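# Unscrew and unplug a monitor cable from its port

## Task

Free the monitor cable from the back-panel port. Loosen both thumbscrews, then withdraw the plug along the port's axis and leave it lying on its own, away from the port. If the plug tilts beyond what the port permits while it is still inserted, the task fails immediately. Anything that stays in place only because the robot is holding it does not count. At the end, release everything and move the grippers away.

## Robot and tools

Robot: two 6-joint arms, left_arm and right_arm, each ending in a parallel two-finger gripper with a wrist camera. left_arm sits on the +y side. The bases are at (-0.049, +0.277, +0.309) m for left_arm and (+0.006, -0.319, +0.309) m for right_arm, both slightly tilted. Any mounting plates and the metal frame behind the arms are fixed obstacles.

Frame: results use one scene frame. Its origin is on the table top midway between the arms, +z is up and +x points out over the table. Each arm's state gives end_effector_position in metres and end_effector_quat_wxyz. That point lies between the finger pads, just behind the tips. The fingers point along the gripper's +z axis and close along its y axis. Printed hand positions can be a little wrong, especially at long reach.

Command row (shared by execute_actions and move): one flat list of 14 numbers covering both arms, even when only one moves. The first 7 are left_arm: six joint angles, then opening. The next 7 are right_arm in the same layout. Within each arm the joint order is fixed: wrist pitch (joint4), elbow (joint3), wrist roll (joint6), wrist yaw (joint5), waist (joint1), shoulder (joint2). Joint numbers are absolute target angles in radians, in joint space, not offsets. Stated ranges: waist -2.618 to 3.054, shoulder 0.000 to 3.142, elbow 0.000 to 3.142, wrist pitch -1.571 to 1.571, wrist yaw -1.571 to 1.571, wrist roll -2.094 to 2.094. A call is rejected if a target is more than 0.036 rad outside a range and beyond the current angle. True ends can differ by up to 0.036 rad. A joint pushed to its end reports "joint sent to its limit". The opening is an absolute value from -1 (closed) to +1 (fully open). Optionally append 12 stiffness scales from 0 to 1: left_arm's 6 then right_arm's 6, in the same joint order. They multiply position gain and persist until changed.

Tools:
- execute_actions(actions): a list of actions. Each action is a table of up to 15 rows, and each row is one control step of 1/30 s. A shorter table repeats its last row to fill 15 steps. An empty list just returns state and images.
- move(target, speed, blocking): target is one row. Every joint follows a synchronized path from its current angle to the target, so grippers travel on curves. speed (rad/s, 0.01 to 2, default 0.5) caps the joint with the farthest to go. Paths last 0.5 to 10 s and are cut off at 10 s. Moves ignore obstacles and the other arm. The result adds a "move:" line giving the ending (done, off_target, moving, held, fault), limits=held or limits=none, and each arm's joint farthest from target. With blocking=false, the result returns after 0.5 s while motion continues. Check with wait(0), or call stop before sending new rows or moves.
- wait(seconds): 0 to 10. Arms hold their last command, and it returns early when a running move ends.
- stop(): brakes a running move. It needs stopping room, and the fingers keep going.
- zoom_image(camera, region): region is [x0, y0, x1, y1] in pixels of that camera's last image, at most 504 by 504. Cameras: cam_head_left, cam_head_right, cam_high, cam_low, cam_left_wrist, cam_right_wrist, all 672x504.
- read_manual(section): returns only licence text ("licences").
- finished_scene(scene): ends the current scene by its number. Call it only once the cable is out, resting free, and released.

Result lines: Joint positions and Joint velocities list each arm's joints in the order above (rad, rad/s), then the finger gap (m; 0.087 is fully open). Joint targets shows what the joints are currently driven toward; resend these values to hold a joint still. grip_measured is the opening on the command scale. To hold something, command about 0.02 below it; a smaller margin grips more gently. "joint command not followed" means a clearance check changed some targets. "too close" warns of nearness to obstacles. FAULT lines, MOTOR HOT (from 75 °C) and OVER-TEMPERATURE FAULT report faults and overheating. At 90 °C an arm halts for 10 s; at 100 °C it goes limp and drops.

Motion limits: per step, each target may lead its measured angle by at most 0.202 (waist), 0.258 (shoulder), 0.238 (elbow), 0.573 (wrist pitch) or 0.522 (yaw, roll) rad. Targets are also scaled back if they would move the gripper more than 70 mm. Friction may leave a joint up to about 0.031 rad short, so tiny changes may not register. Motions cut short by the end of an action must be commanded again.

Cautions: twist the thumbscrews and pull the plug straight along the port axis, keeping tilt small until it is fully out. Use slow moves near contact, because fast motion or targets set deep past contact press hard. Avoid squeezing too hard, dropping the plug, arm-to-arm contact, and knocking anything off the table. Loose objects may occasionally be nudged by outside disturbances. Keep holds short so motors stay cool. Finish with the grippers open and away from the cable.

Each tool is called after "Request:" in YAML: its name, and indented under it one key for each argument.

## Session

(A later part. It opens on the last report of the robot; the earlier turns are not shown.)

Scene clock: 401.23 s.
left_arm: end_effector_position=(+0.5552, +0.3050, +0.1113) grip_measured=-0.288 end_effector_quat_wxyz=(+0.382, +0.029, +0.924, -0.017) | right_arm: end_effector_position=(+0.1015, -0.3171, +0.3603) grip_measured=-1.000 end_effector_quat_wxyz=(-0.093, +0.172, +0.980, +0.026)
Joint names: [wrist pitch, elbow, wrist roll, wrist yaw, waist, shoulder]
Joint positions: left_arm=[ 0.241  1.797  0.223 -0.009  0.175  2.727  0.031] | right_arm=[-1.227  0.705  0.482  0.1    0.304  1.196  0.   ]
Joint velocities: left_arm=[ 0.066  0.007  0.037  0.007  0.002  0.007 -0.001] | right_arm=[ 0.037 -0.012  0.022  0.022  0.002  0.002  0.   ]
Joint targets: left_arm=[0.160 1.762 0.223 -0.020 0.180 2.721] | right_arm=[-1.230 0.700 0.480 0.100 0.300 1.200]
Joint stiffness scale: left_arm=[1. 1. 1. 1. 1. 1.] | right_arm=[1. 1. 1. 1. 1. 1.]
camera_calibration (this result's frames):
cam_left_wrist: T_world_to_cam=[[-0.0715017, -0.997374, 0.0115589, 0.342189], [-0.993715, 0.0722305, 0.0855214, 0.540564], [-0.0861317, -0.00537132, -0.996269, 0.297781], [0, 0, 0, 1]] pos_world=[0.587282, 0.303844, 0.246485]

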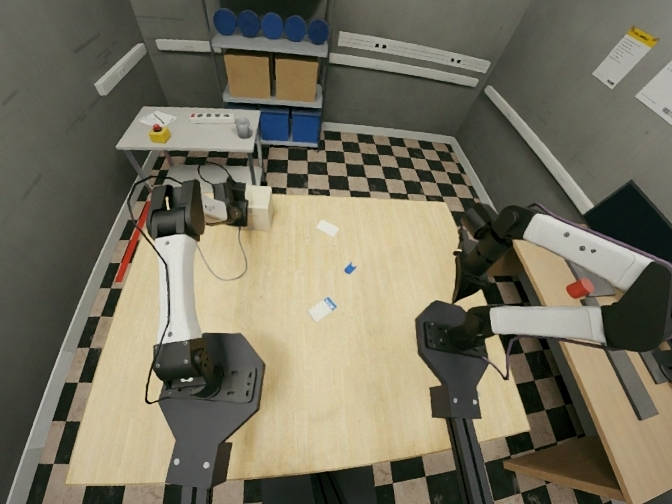

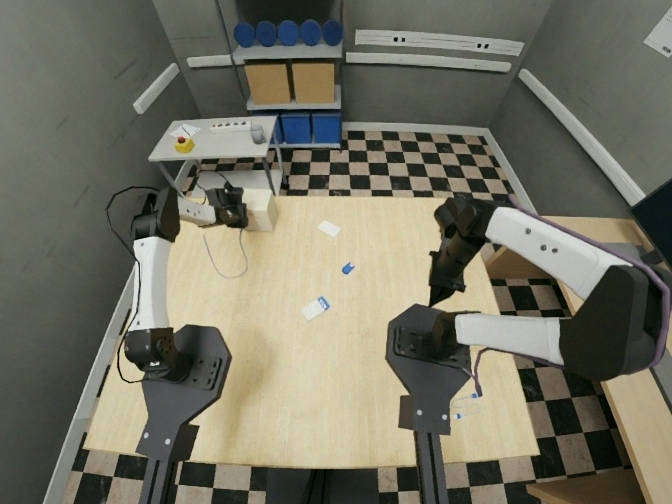

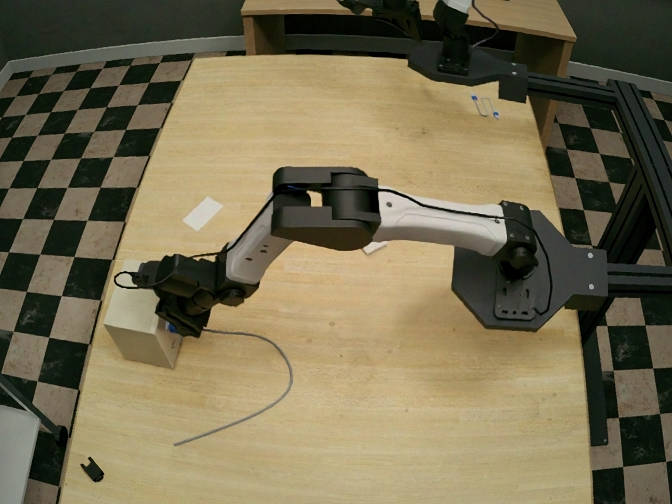

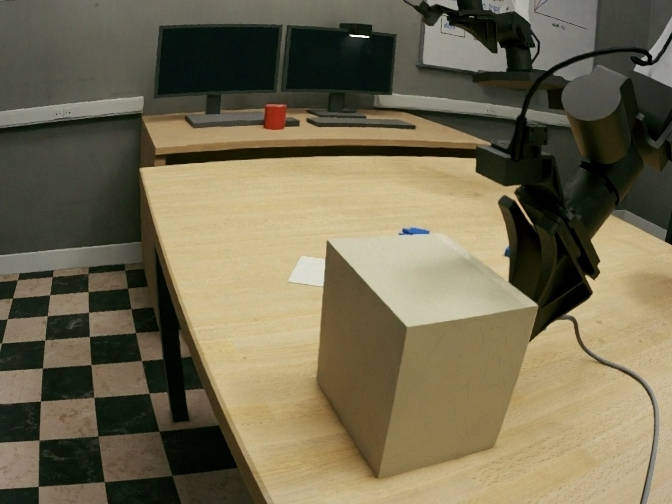

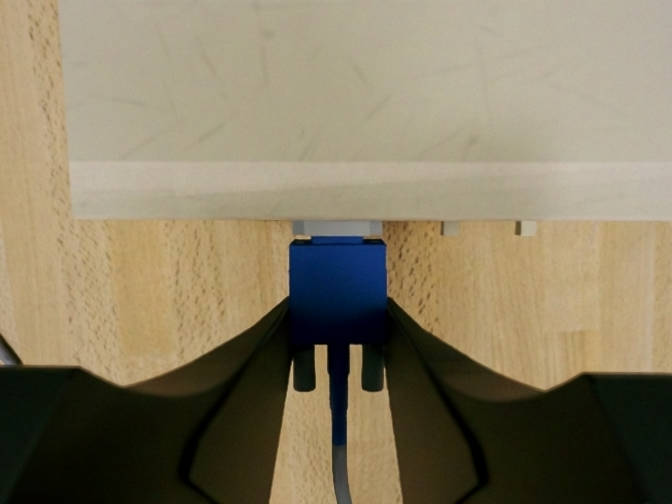

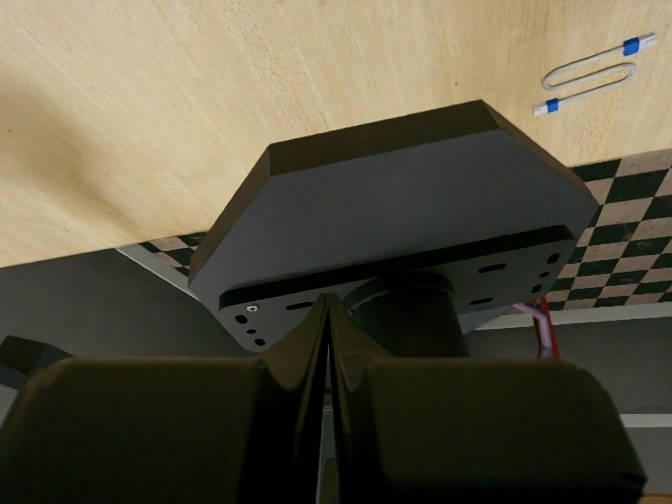

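Moving at ~5 N. Another 2 mm.

Request:
execute_actions:
  actions:
    - [[0.165,1.76,0.223,-0.022,0.182,2.72,-0.35,-1.23,0.7,0.48,0.1,0.3,1.2,-1],[0.168,1.757,0.223,-0.022,0.182,2.7185,-0.35,-1.23,0.7,0.48,0.1,0.3,1.2,-1],[0.17,1.754,0.223,-0.023,0.182,2.717,-0.35,-1.23,0.7,0.48,0.1,0.3,1.2,-1],[0.172,1.751,0.223,-0.023,0.182,2.7155,-0.35,-1.23,0.7,0.48,0.1,0.3,1.2,-1],[0.174,1.748,0.223,-0.024,0.182,2.714,-0.35,-1.23,0.7,0.48,0.1,0.3,1.2,-1]]

Scene clock: 402.13 s.
left_arm: end_effector_position=(+0.5355, +0.3020, +0.1002) grip_measured=-0.288 end_effector_quat_wxyz=(+0.350, +0.033, +0.936, -0.021) | right_arm: end_effector_position=(+0.1015, -0.3171, +0.3603) grip_measured=-1.000 end_effector_quat_wxyz=(-0.093, +0.172, +0.980, +0.026)
Joint names: [wrist pitch, elbow, wrist roll, wrist yaw, waist, shoulder]
Joint positions: left_arm=[ 0.195  1.764  0.223 -0.013  0.175  2.717  0.031] | right_arm=[-1.227  0.705  0.482  0.1    0.304  1.196  0.   ]
Joint velocities: left_arm=[-0.095 -0.012 -0.007 -0.066 -0.017 -0.017 -0.001] | right_arm=[-0.007 -0.012  0.007 -0.037  0.007  0.007  0.   ]
Joint targets: left_arm=[0.174 1.748 0.223 -0.024 0.182 2.714] | right_arm=[-1.230 0.700 0.480 0.100 0.300 1.200]
Joint stiffness scale: left_arm=[1. 1. 1. 1. 1. 1.] | right_arm=[1. 1. 1. 1. 1. 1.]
camera_calibration (this result's frames):
cam_left_wrist: T_world_to_cam=[[-0.0797645, -0.996617, 0.0198039, 0.341354], [-0.984766, 0.0818644, 0.153406, 0.507653], [-0.154508, -0.00726584, -0.987965, 0.321393], [0, 0, 0, 1]] pos_world=[0.576805, 0.300975, 0.232888]

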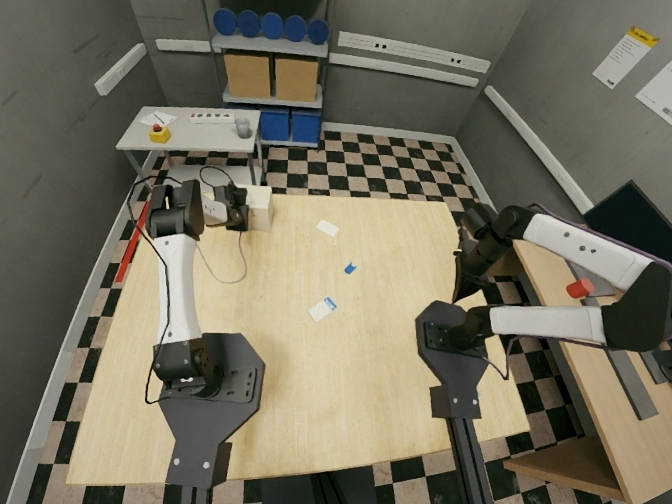

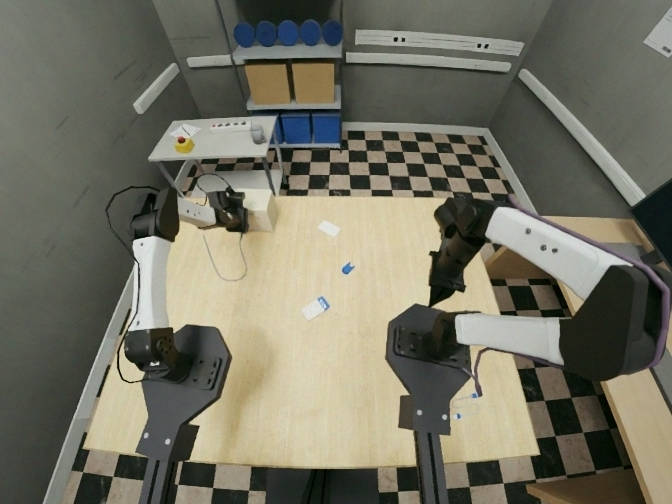

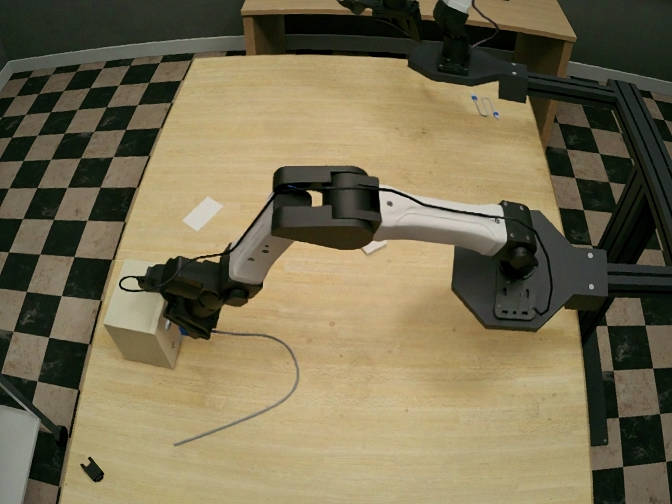

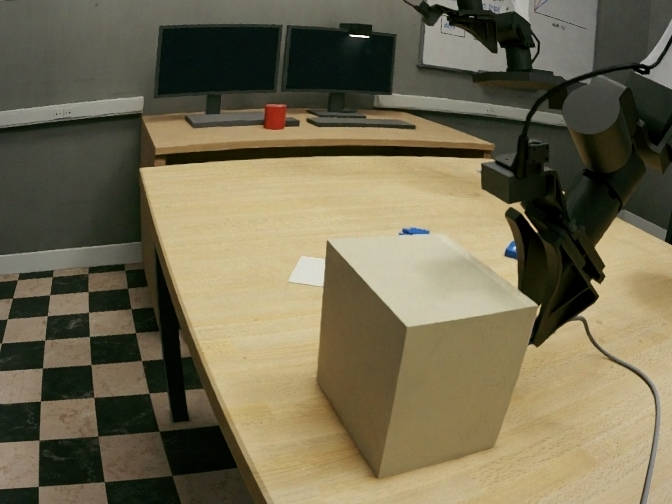

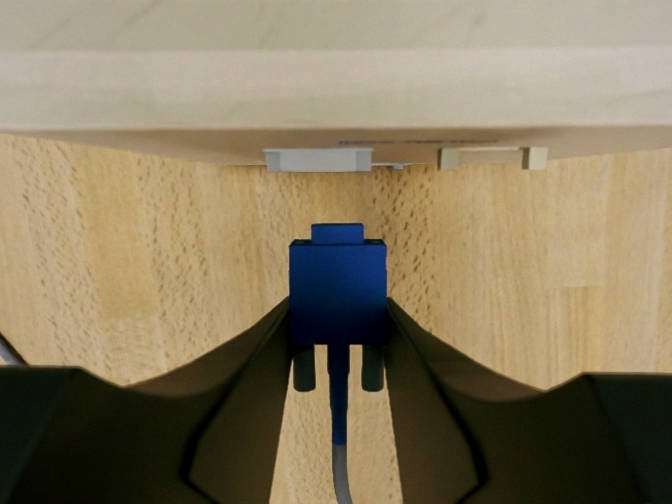

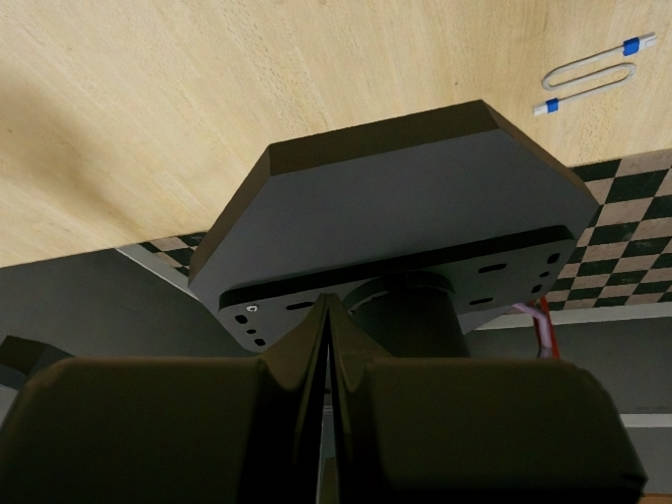

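Request:
move:
  target: [0.704,1.454,0.223,-0.013,0.178,2.872,-0.35,-1.23,0.7,0.48,0.1,0.3,1.2,-1]
  speed: 0.5

Scene clock: 404.27 s.
left_arm: end_effector_position=(+0.4670, +0.2825, +0.0215) grip_measured=-0.288 end_effector_quat_wxyz=(+0.379, +0.029, +0.925, -0.015) | right_arm: end_effector_position=(+0.1015, -0.3171, +0.3603) grip_measured=-1.000 end_effector_quat_wxyz=(-0.093, +0.172, +0.980, +0.026)
Joint names: [wrist pitch, elbow, wrist roll, wrist yaw, waist, shoulder]
Joint positions: left_arm=[ 0.688  1.47   0.224 -0.013  0.175  2.851  0.031] | right_arm=[-1.227  0.705  0.482  0.1    0.304  1.196  0.   ]
Joint velocities: left_arm=[ 0.022 -0.007  0.051 -0.007 -0.017 -0.012 -0.001] | right_arm=[-0.022 -0.007  0.022  0.007  0.017 -0.012  0.   ]
Joint targets: left_arm=[0.704 1.454 0.223 -0.013 0.178 2.872] | right_arm=[-1.230 0.700 0.480 0.100 0.300 1.200]
Joint stiffness scale: left_arm=[1. 1. 1. 1. 1. 1.] | right_arm=[1. 1. 1. 1. 1. 1.]
move: off_target (left_arm); limits=none; left_arm: farthest joint: the shoulder, 0.021 radians from its target (0.155 radians at the start); right_arm: farthest joint: the elbow, 0.005 radians from its target (0.005 radians at the start)
camera_calibration (this result's frames):
cam_left_wrist: T_world_to_cam=[[-0.0702245, -0.997489, 0.00914471, 0.313977], [-0.993315, 0.0707667, 0.0912011, 0.4623], [-0.0916193, -0.00267903, -0.995791, 0.202422], [0, 0, 0, 1]] pos_world=[0.499804, 0.281015, 0.156536]

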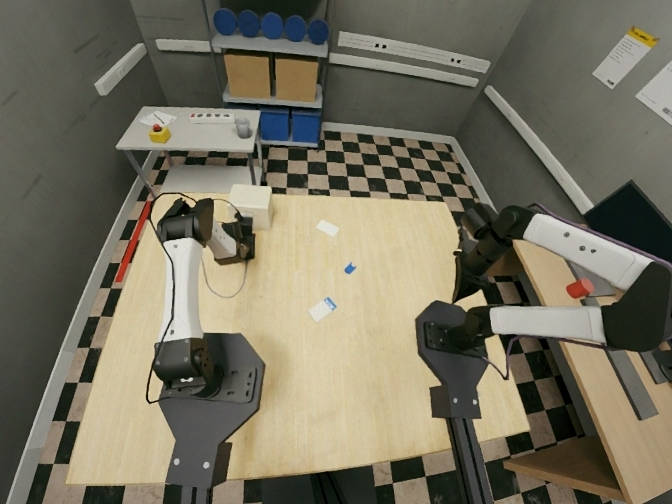

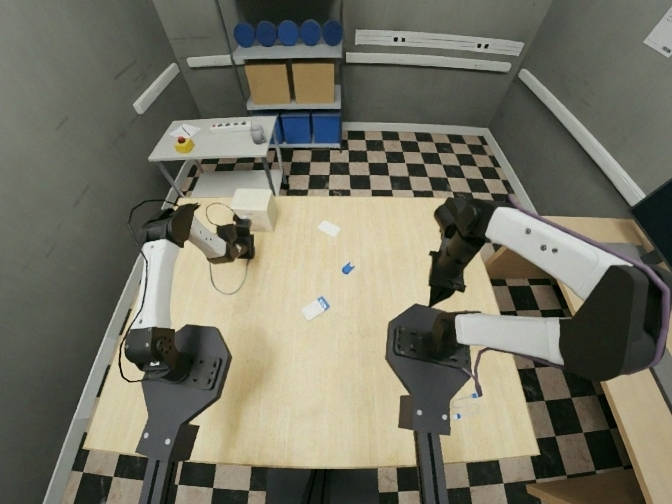

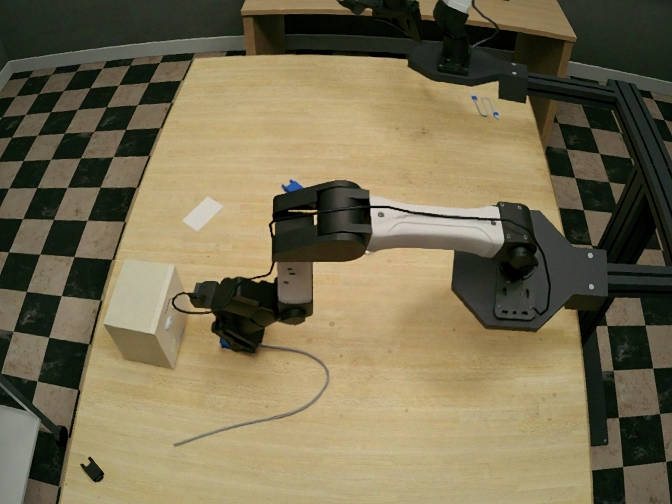

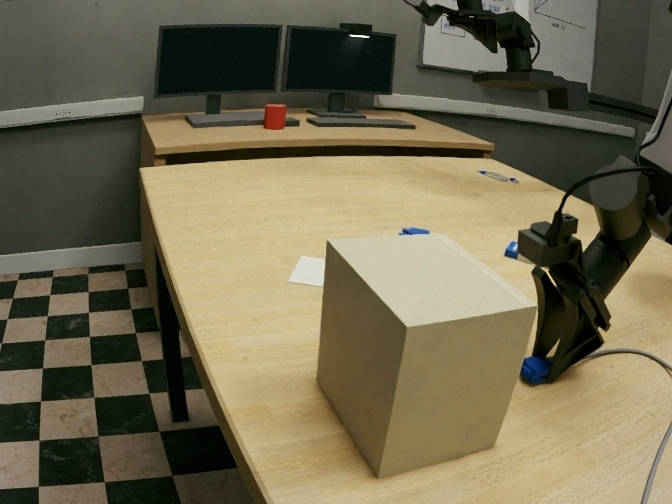

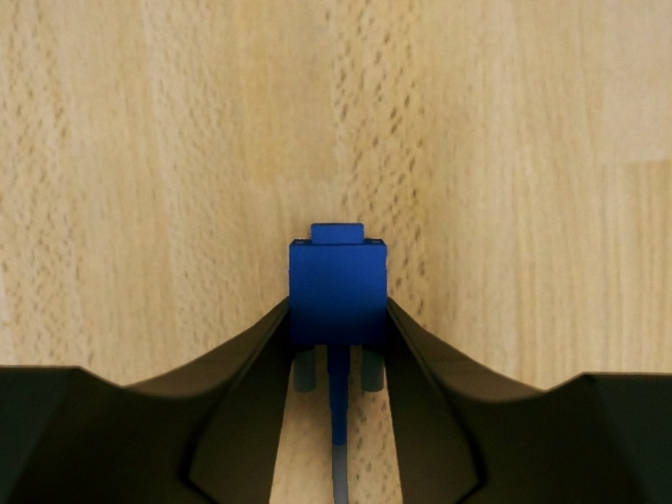

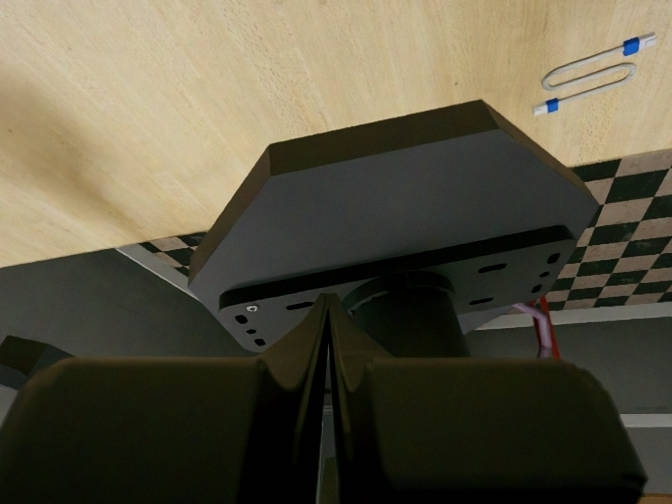

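Request:
execute_actions:
  actions:
    - [[0.707,1.454,0.223,-0.013,0.178,2.875,-0.35,-1.23,0.7,0.48,0.1,0.3,1.2,-1],[0.71,1.454,0.223,-0.013,0.178,2.878,-0.35,-1.23,0.7,0.48,0.1,0.3,1.2,-1],[0.713,1.454,0.223,-0.013,0.178,2.881,-0.35,-1.23,0.7,0.48,0.1,0.3,1.2,-1],[0.716,1.454,0.223,-0.013,0.178,2.884,-0.35,-1.23,0.7,0.48,0.1,0.3,1.2,-1],[0.719,1.454,0.223,-0.013,0.178,2.887,-0.35,-1.23,0.7,0.48,0.1,0.3,1.2,-1],[0.722,1.454,0.223,-0.013,0.178,2.89,-0.35,-1.23,0.7,0.48,0.1,0.3,1.2,-1],[0.725,1.454,0.223,-0.013,0.178,2.893,-0.35,-1.23,0.7,0.48,0.1,0.3,1.2,-1],[0.728,1.454,0.223,-0.013,0.178,2.896,-0.35,-1.23,0.7,0.48,0.1,0.3,1.2,-1]]

Request:
zoom_image:
  camera: "cam_low"
  region: [490, 300, 640, 420]

Scene clock: 405.37 s.
left_arm: end_effector_position=(+0.4669, +0.2823, +0.0207) grip_measured=-0.288 end_effector_quat_wxyz=(+0.385, +0.029, +0.922, -0.014) | right_arm: end_effector_position=(+0.1015, -0.3171, +0.3603) grip_measured=-1.000 end_effector_quat_wxyz=(-0.093, +0.172, +0.980, +0.026)
Joint names: [wrist pitch, elbow, wrist roll, wrist yaw, waist, shoulder]
Joint positions: left_arm=[ 0.713  1.464  0.224 -0.013  0.175  2.857  0.031] | right_arm=[-1.227  0.705  0.482  0.1    0.304  1.196  0.   ]
Joint velocities: left_arm=[ 0.022 -0.007  0.007 -0.007  0.017  0.012 -0.   ] | right_arm=[-0.007 -0.007  0.022 -0.022 -0.012 -0.007  0.   ]
Joint targets: left_arm=[0.728 1.454 0.223 -0.013 0.178 2.896] | right_arm=[-1.230 0.700 0.480 0.100 0.300 1.200]
Joint stiffness scale: left_arm=[1. 1. 1. 1. 1. 1.] | right_arm=[1. 1. 1. 1. 1. 1.]
camera_calibration (this result's frames):
cam_left_wrist: T_world_to_cam=[[-0.0681744, -0.997647, 0.00723639, 0.312951], [-0.994517, 0.0685334, 0.0789921, 0.463727], [-0.0793021, -0.00181147, -0.996849, 0.195618], [0, 0, 0, 1]] pos_world=[0.498033, 0.280789, 0.156106]

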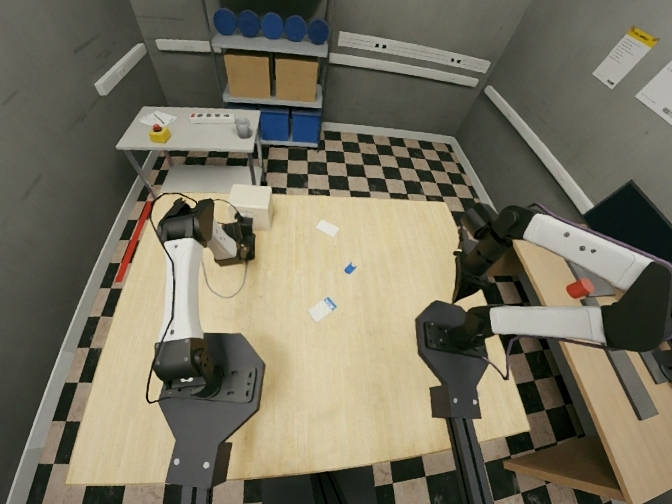

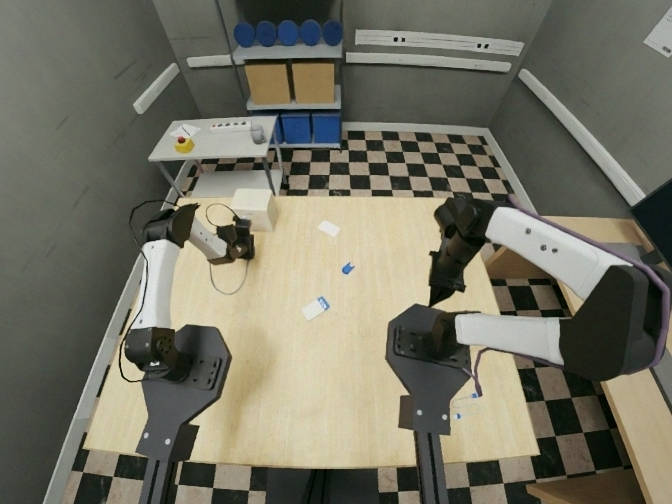

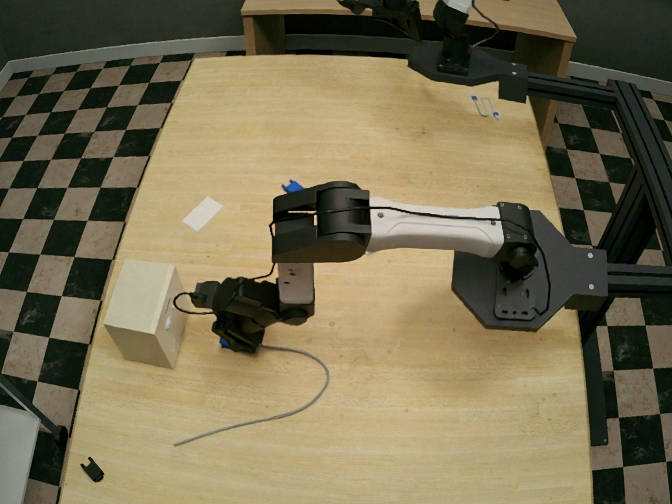

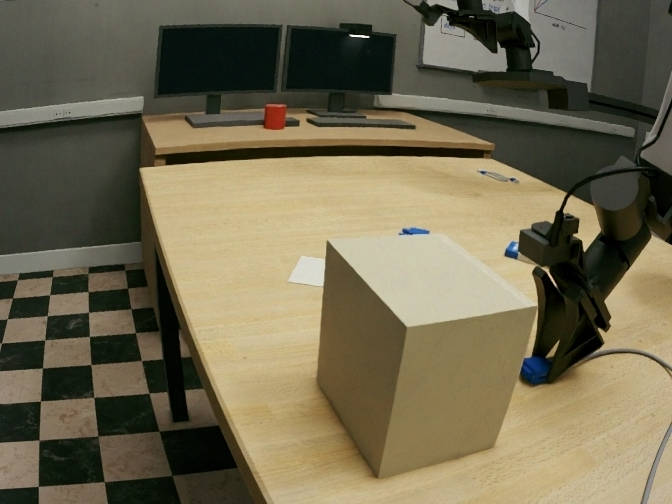

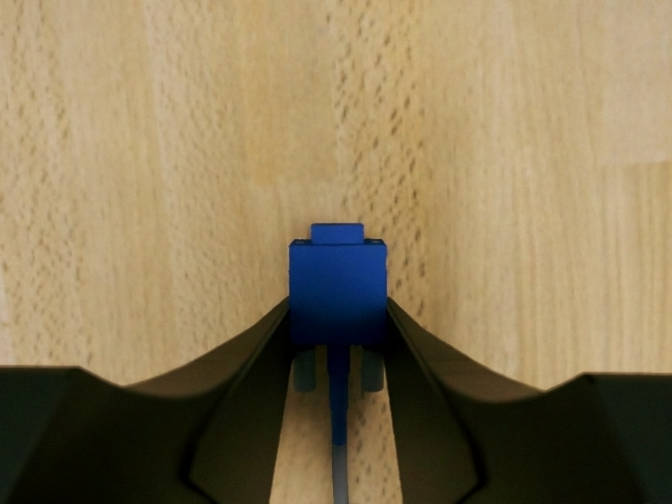

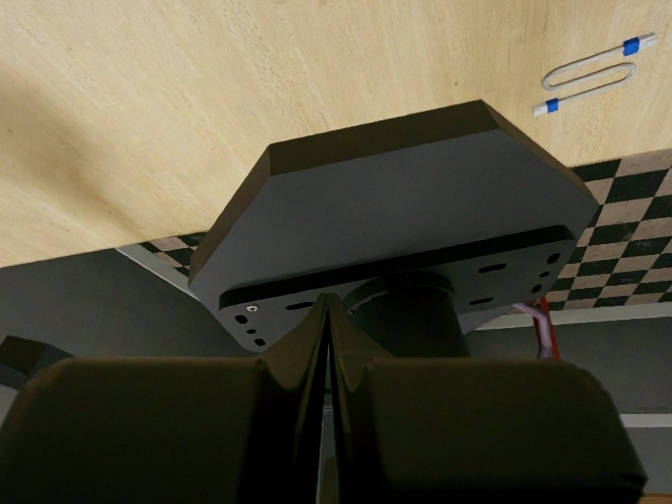

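Region (490, 300, 640, 420) of cam_low's 672x504 image, scaled by 3.360, with more detail than that image has; it fills the top 403 rows of this view, and the rest is white.

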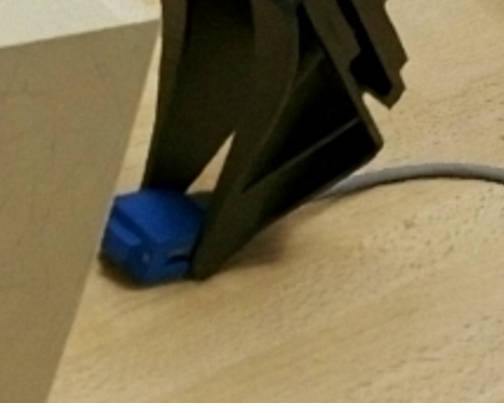

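Already touching the table (reported z is ~9 mm high). Release and lift.

Request:
execute_actions:
  actions:
    - [[0.713,1.464,0.223,-0.013,0.178,2.86,-0.3,-1.23,0.7,0.48,0.1,0.3,1.2,-1],[0.713,1.464,0.223,-0.013,0.178,2.86,-0.27,-1.23,0.7,0.48,0.1,0.3,1.2,-1],[0.713,1.464,0.223,-0.013,0.178,2.86,-0.2,-1.23,0.7,0.48,0.1,0.3,1.2,-1],[0.713,1.464,0.223,-0.013,0.178,2.86,0.2,-1.23,0.7,0.48,0.1,0.3,1.2,-1]]

Request:
move:
  target: [0.45,1.1,0.223,-0.013,0.178,2.25,0.2,-1.23,0.7,0.48,0.1,0.3,1.2,-1]
  speed: 0.8

Scene clock: 406.27 s.
left_arm: end_effector_position=(+0.4680, +0.2826, +0.0216) grip_measured=+0.200 end_effector_quat_wxyz=(+0.388, +0.028, +0.921, -0.014) | right_arm: end_effector_position=(+0.1015, -0.3171, +0.3603) grip_measured=-1.000 end_effector_quat_wxyz=(-0.093, +0.172, +0.980, +0.026)
Joint names: [wrist pitch, elbow, wrist roll, wrist yaw, waist, shoulder]
Joint positions: left_arm=[ 0.719  1.463  0.224 -0.013  0.175  2.857  0.052] | right_arm=[-1.227  0.705  0.482  0.1    0.304  1.196  0.   ]
Joint velocities: left_arm=[ 0.066 -0.007 -0.022 -0.007 -0.007 -0.012 -0.001] | right_arm=[-0.022 -0.002 -0.11  -0.007  0.012 -0.012  0.   ]
Joint targets: left_arm=[0.713 1.464 0.223 -0.013 0.178 2.860] | right_arm=[-1.230 0.700 0.480 0.100 0.300 1.200]
Joint stiffness scale: left_arm=[1. 1. 1. 1. 1. 1.] | right_arm=[1. 1. 1. 1. 1. 1.]
camera_calibration (this result's frames):
cam_left_wrist: T_world_to_cam=[[-0.0671719, -0.997721, 0.00632023, 0.312841], [-0.995043, 0.0674544, 0.0730666, 0.465461], [-0.0733264, -0.00138089, -0.997307, 0.193653], [0, 0, 0, 1]] pos_world=[0.498368, 0.280999, 0.157144]

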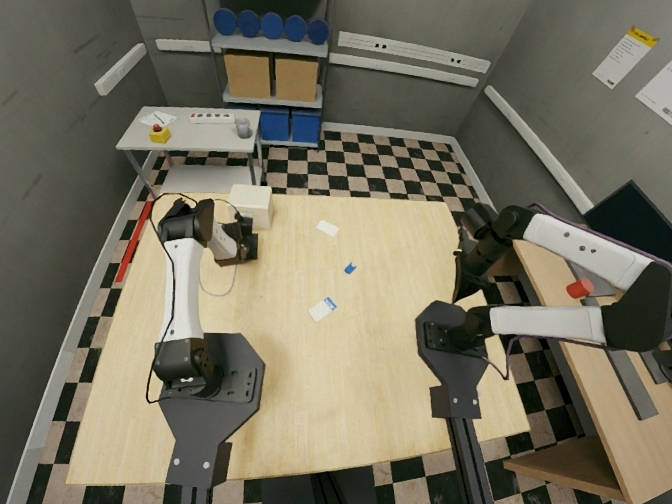

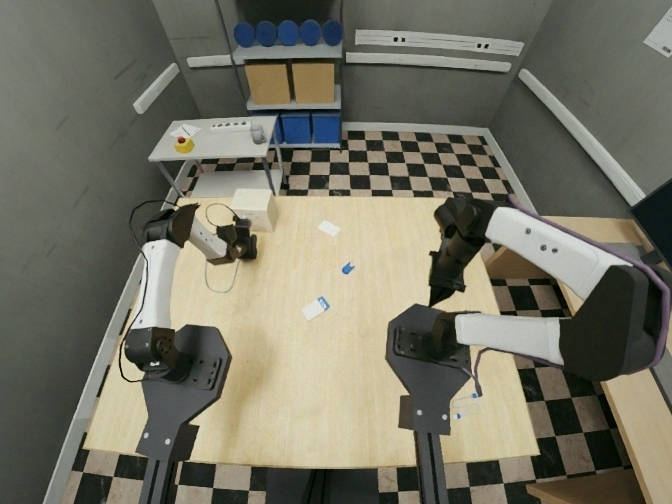

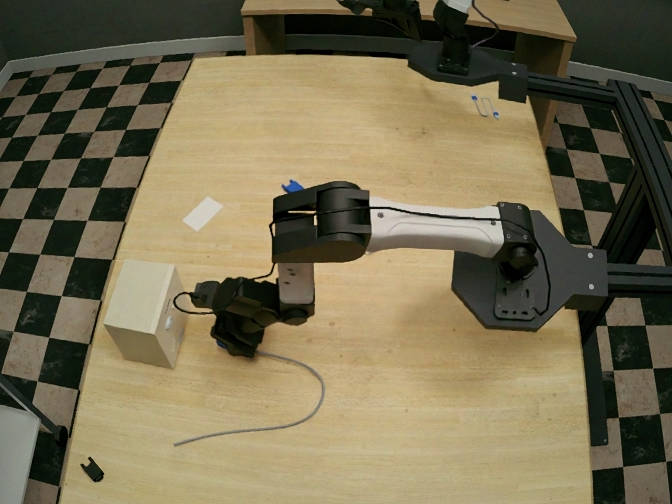

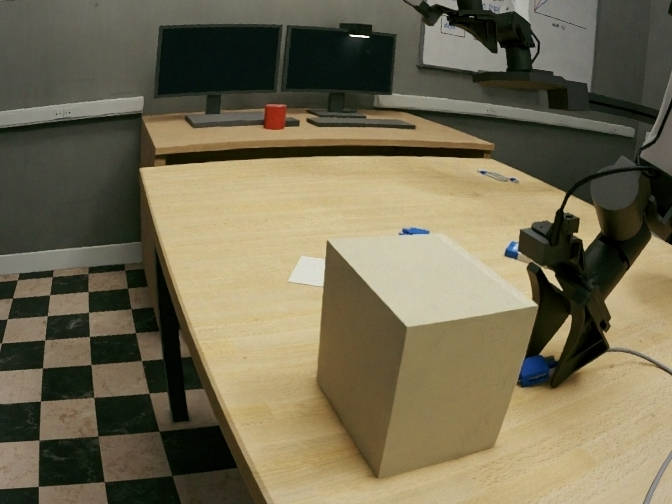

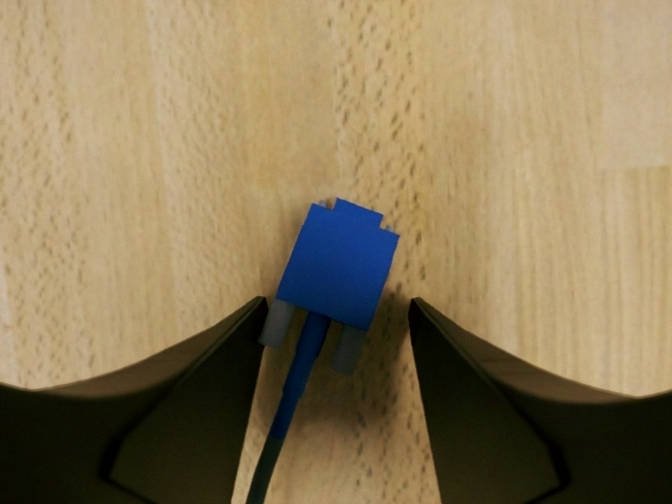

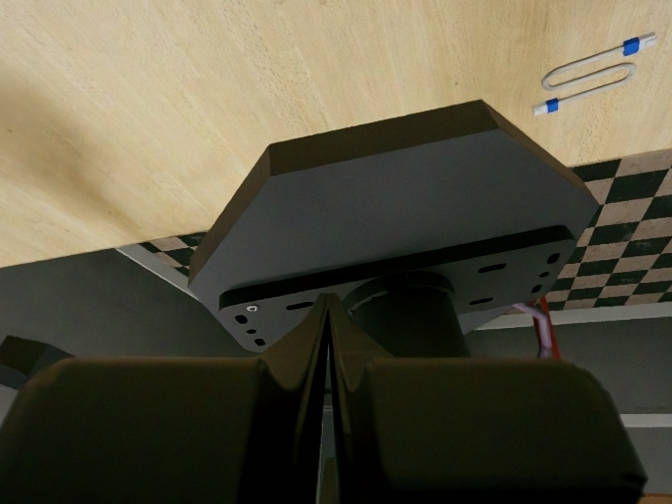

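Scene clock: 407.80 s.
left_arm: end_effector_position=(+0.4554, +0.3107, +0.1888) grip_measured=+0.200 end_effector_quat_wxyz=(+0.393, +0.028, +0.919, -0.013) | right_arm: end_effector_position=(+0.1015, -0.3171, +0.3603) grip_measured=-1.000 end_effector_quat_wxyz=(-0.093, +0.172, +0.980, +0.026)
Joint names: [wrist pitch, elbow, wrist roll, wrist yaw, waist, shoulder]
Joint positions: left_arm=[ 0.469  1.119  0.224 -0.013  0.175  2.251  0.052] | right_arm=[-1.227  0.705  0.482  0.1    0.304  1.196  0.   ]
Joint velocities: left_arm=[ 0.051 -0.012 -0.037  0.022  0.002 -0.002 -0.   ] | right_arm=[ 0.007 -0.002 -0.037  0.022 -0.012 -0.007  0.   ]
Joint targets: left_arm=[0.450 1.100 0.223 -0.013 0.178 2.250] | right_arm=[-1.230 0.700 0.480 0.100 0.300 1.200]
Joint stiffness scale: left_arm=[1. 1. 1. 1. 1. 1.] | right_arm=[1. 1. 1. 1. 1. 1.]
move: done; limits=none; left_arm: farthest joint: the elbow, 0.019 radians from its target (0.363 radians at the start); right_arm: farthest joint: the elbow, 0.005 radians from its target (0.005 radians at the start)
camera_calibration (this result's frames):
cam_left_wrist: T_world_to_cam=[[-0.0652137, -0.997861, 0.00456225, 0.33846], [-0.995959, 0.0653709, 0.0615759, 0.441977], [-0.0617424, -0.000528224, -0.998092, 0.354181], [0, 0, 0, 1]] pos_world=[0.484132, 0.30903, 0.324746]

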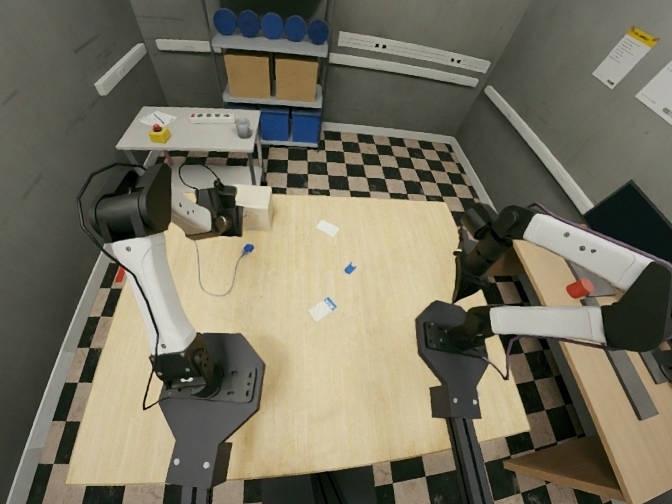

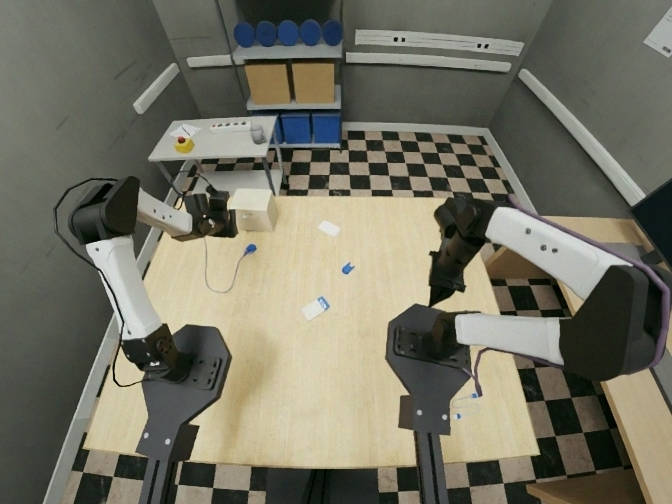

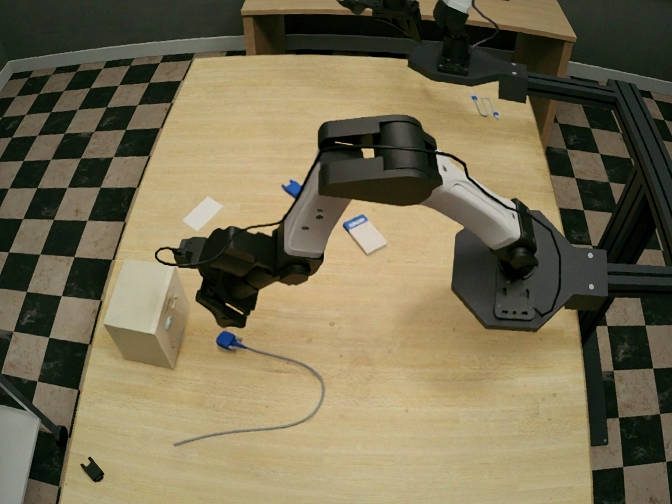

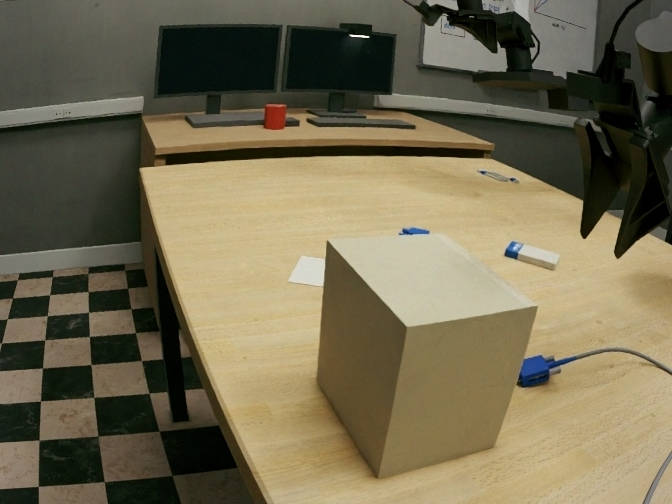

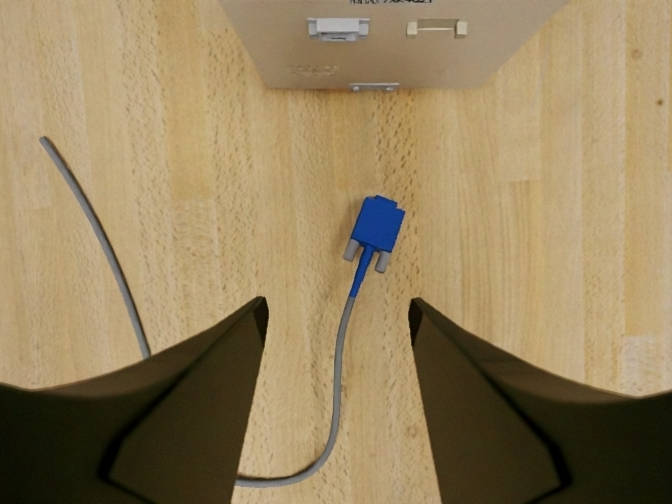

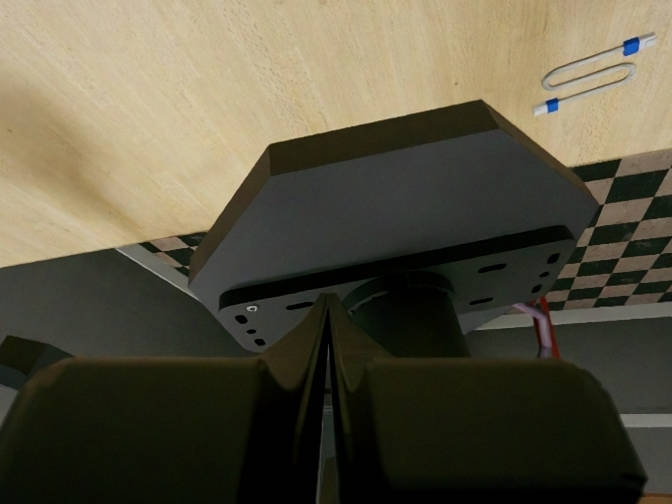

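Request:
finished_scene:
  scene: 1

The scene is finished: the task was done.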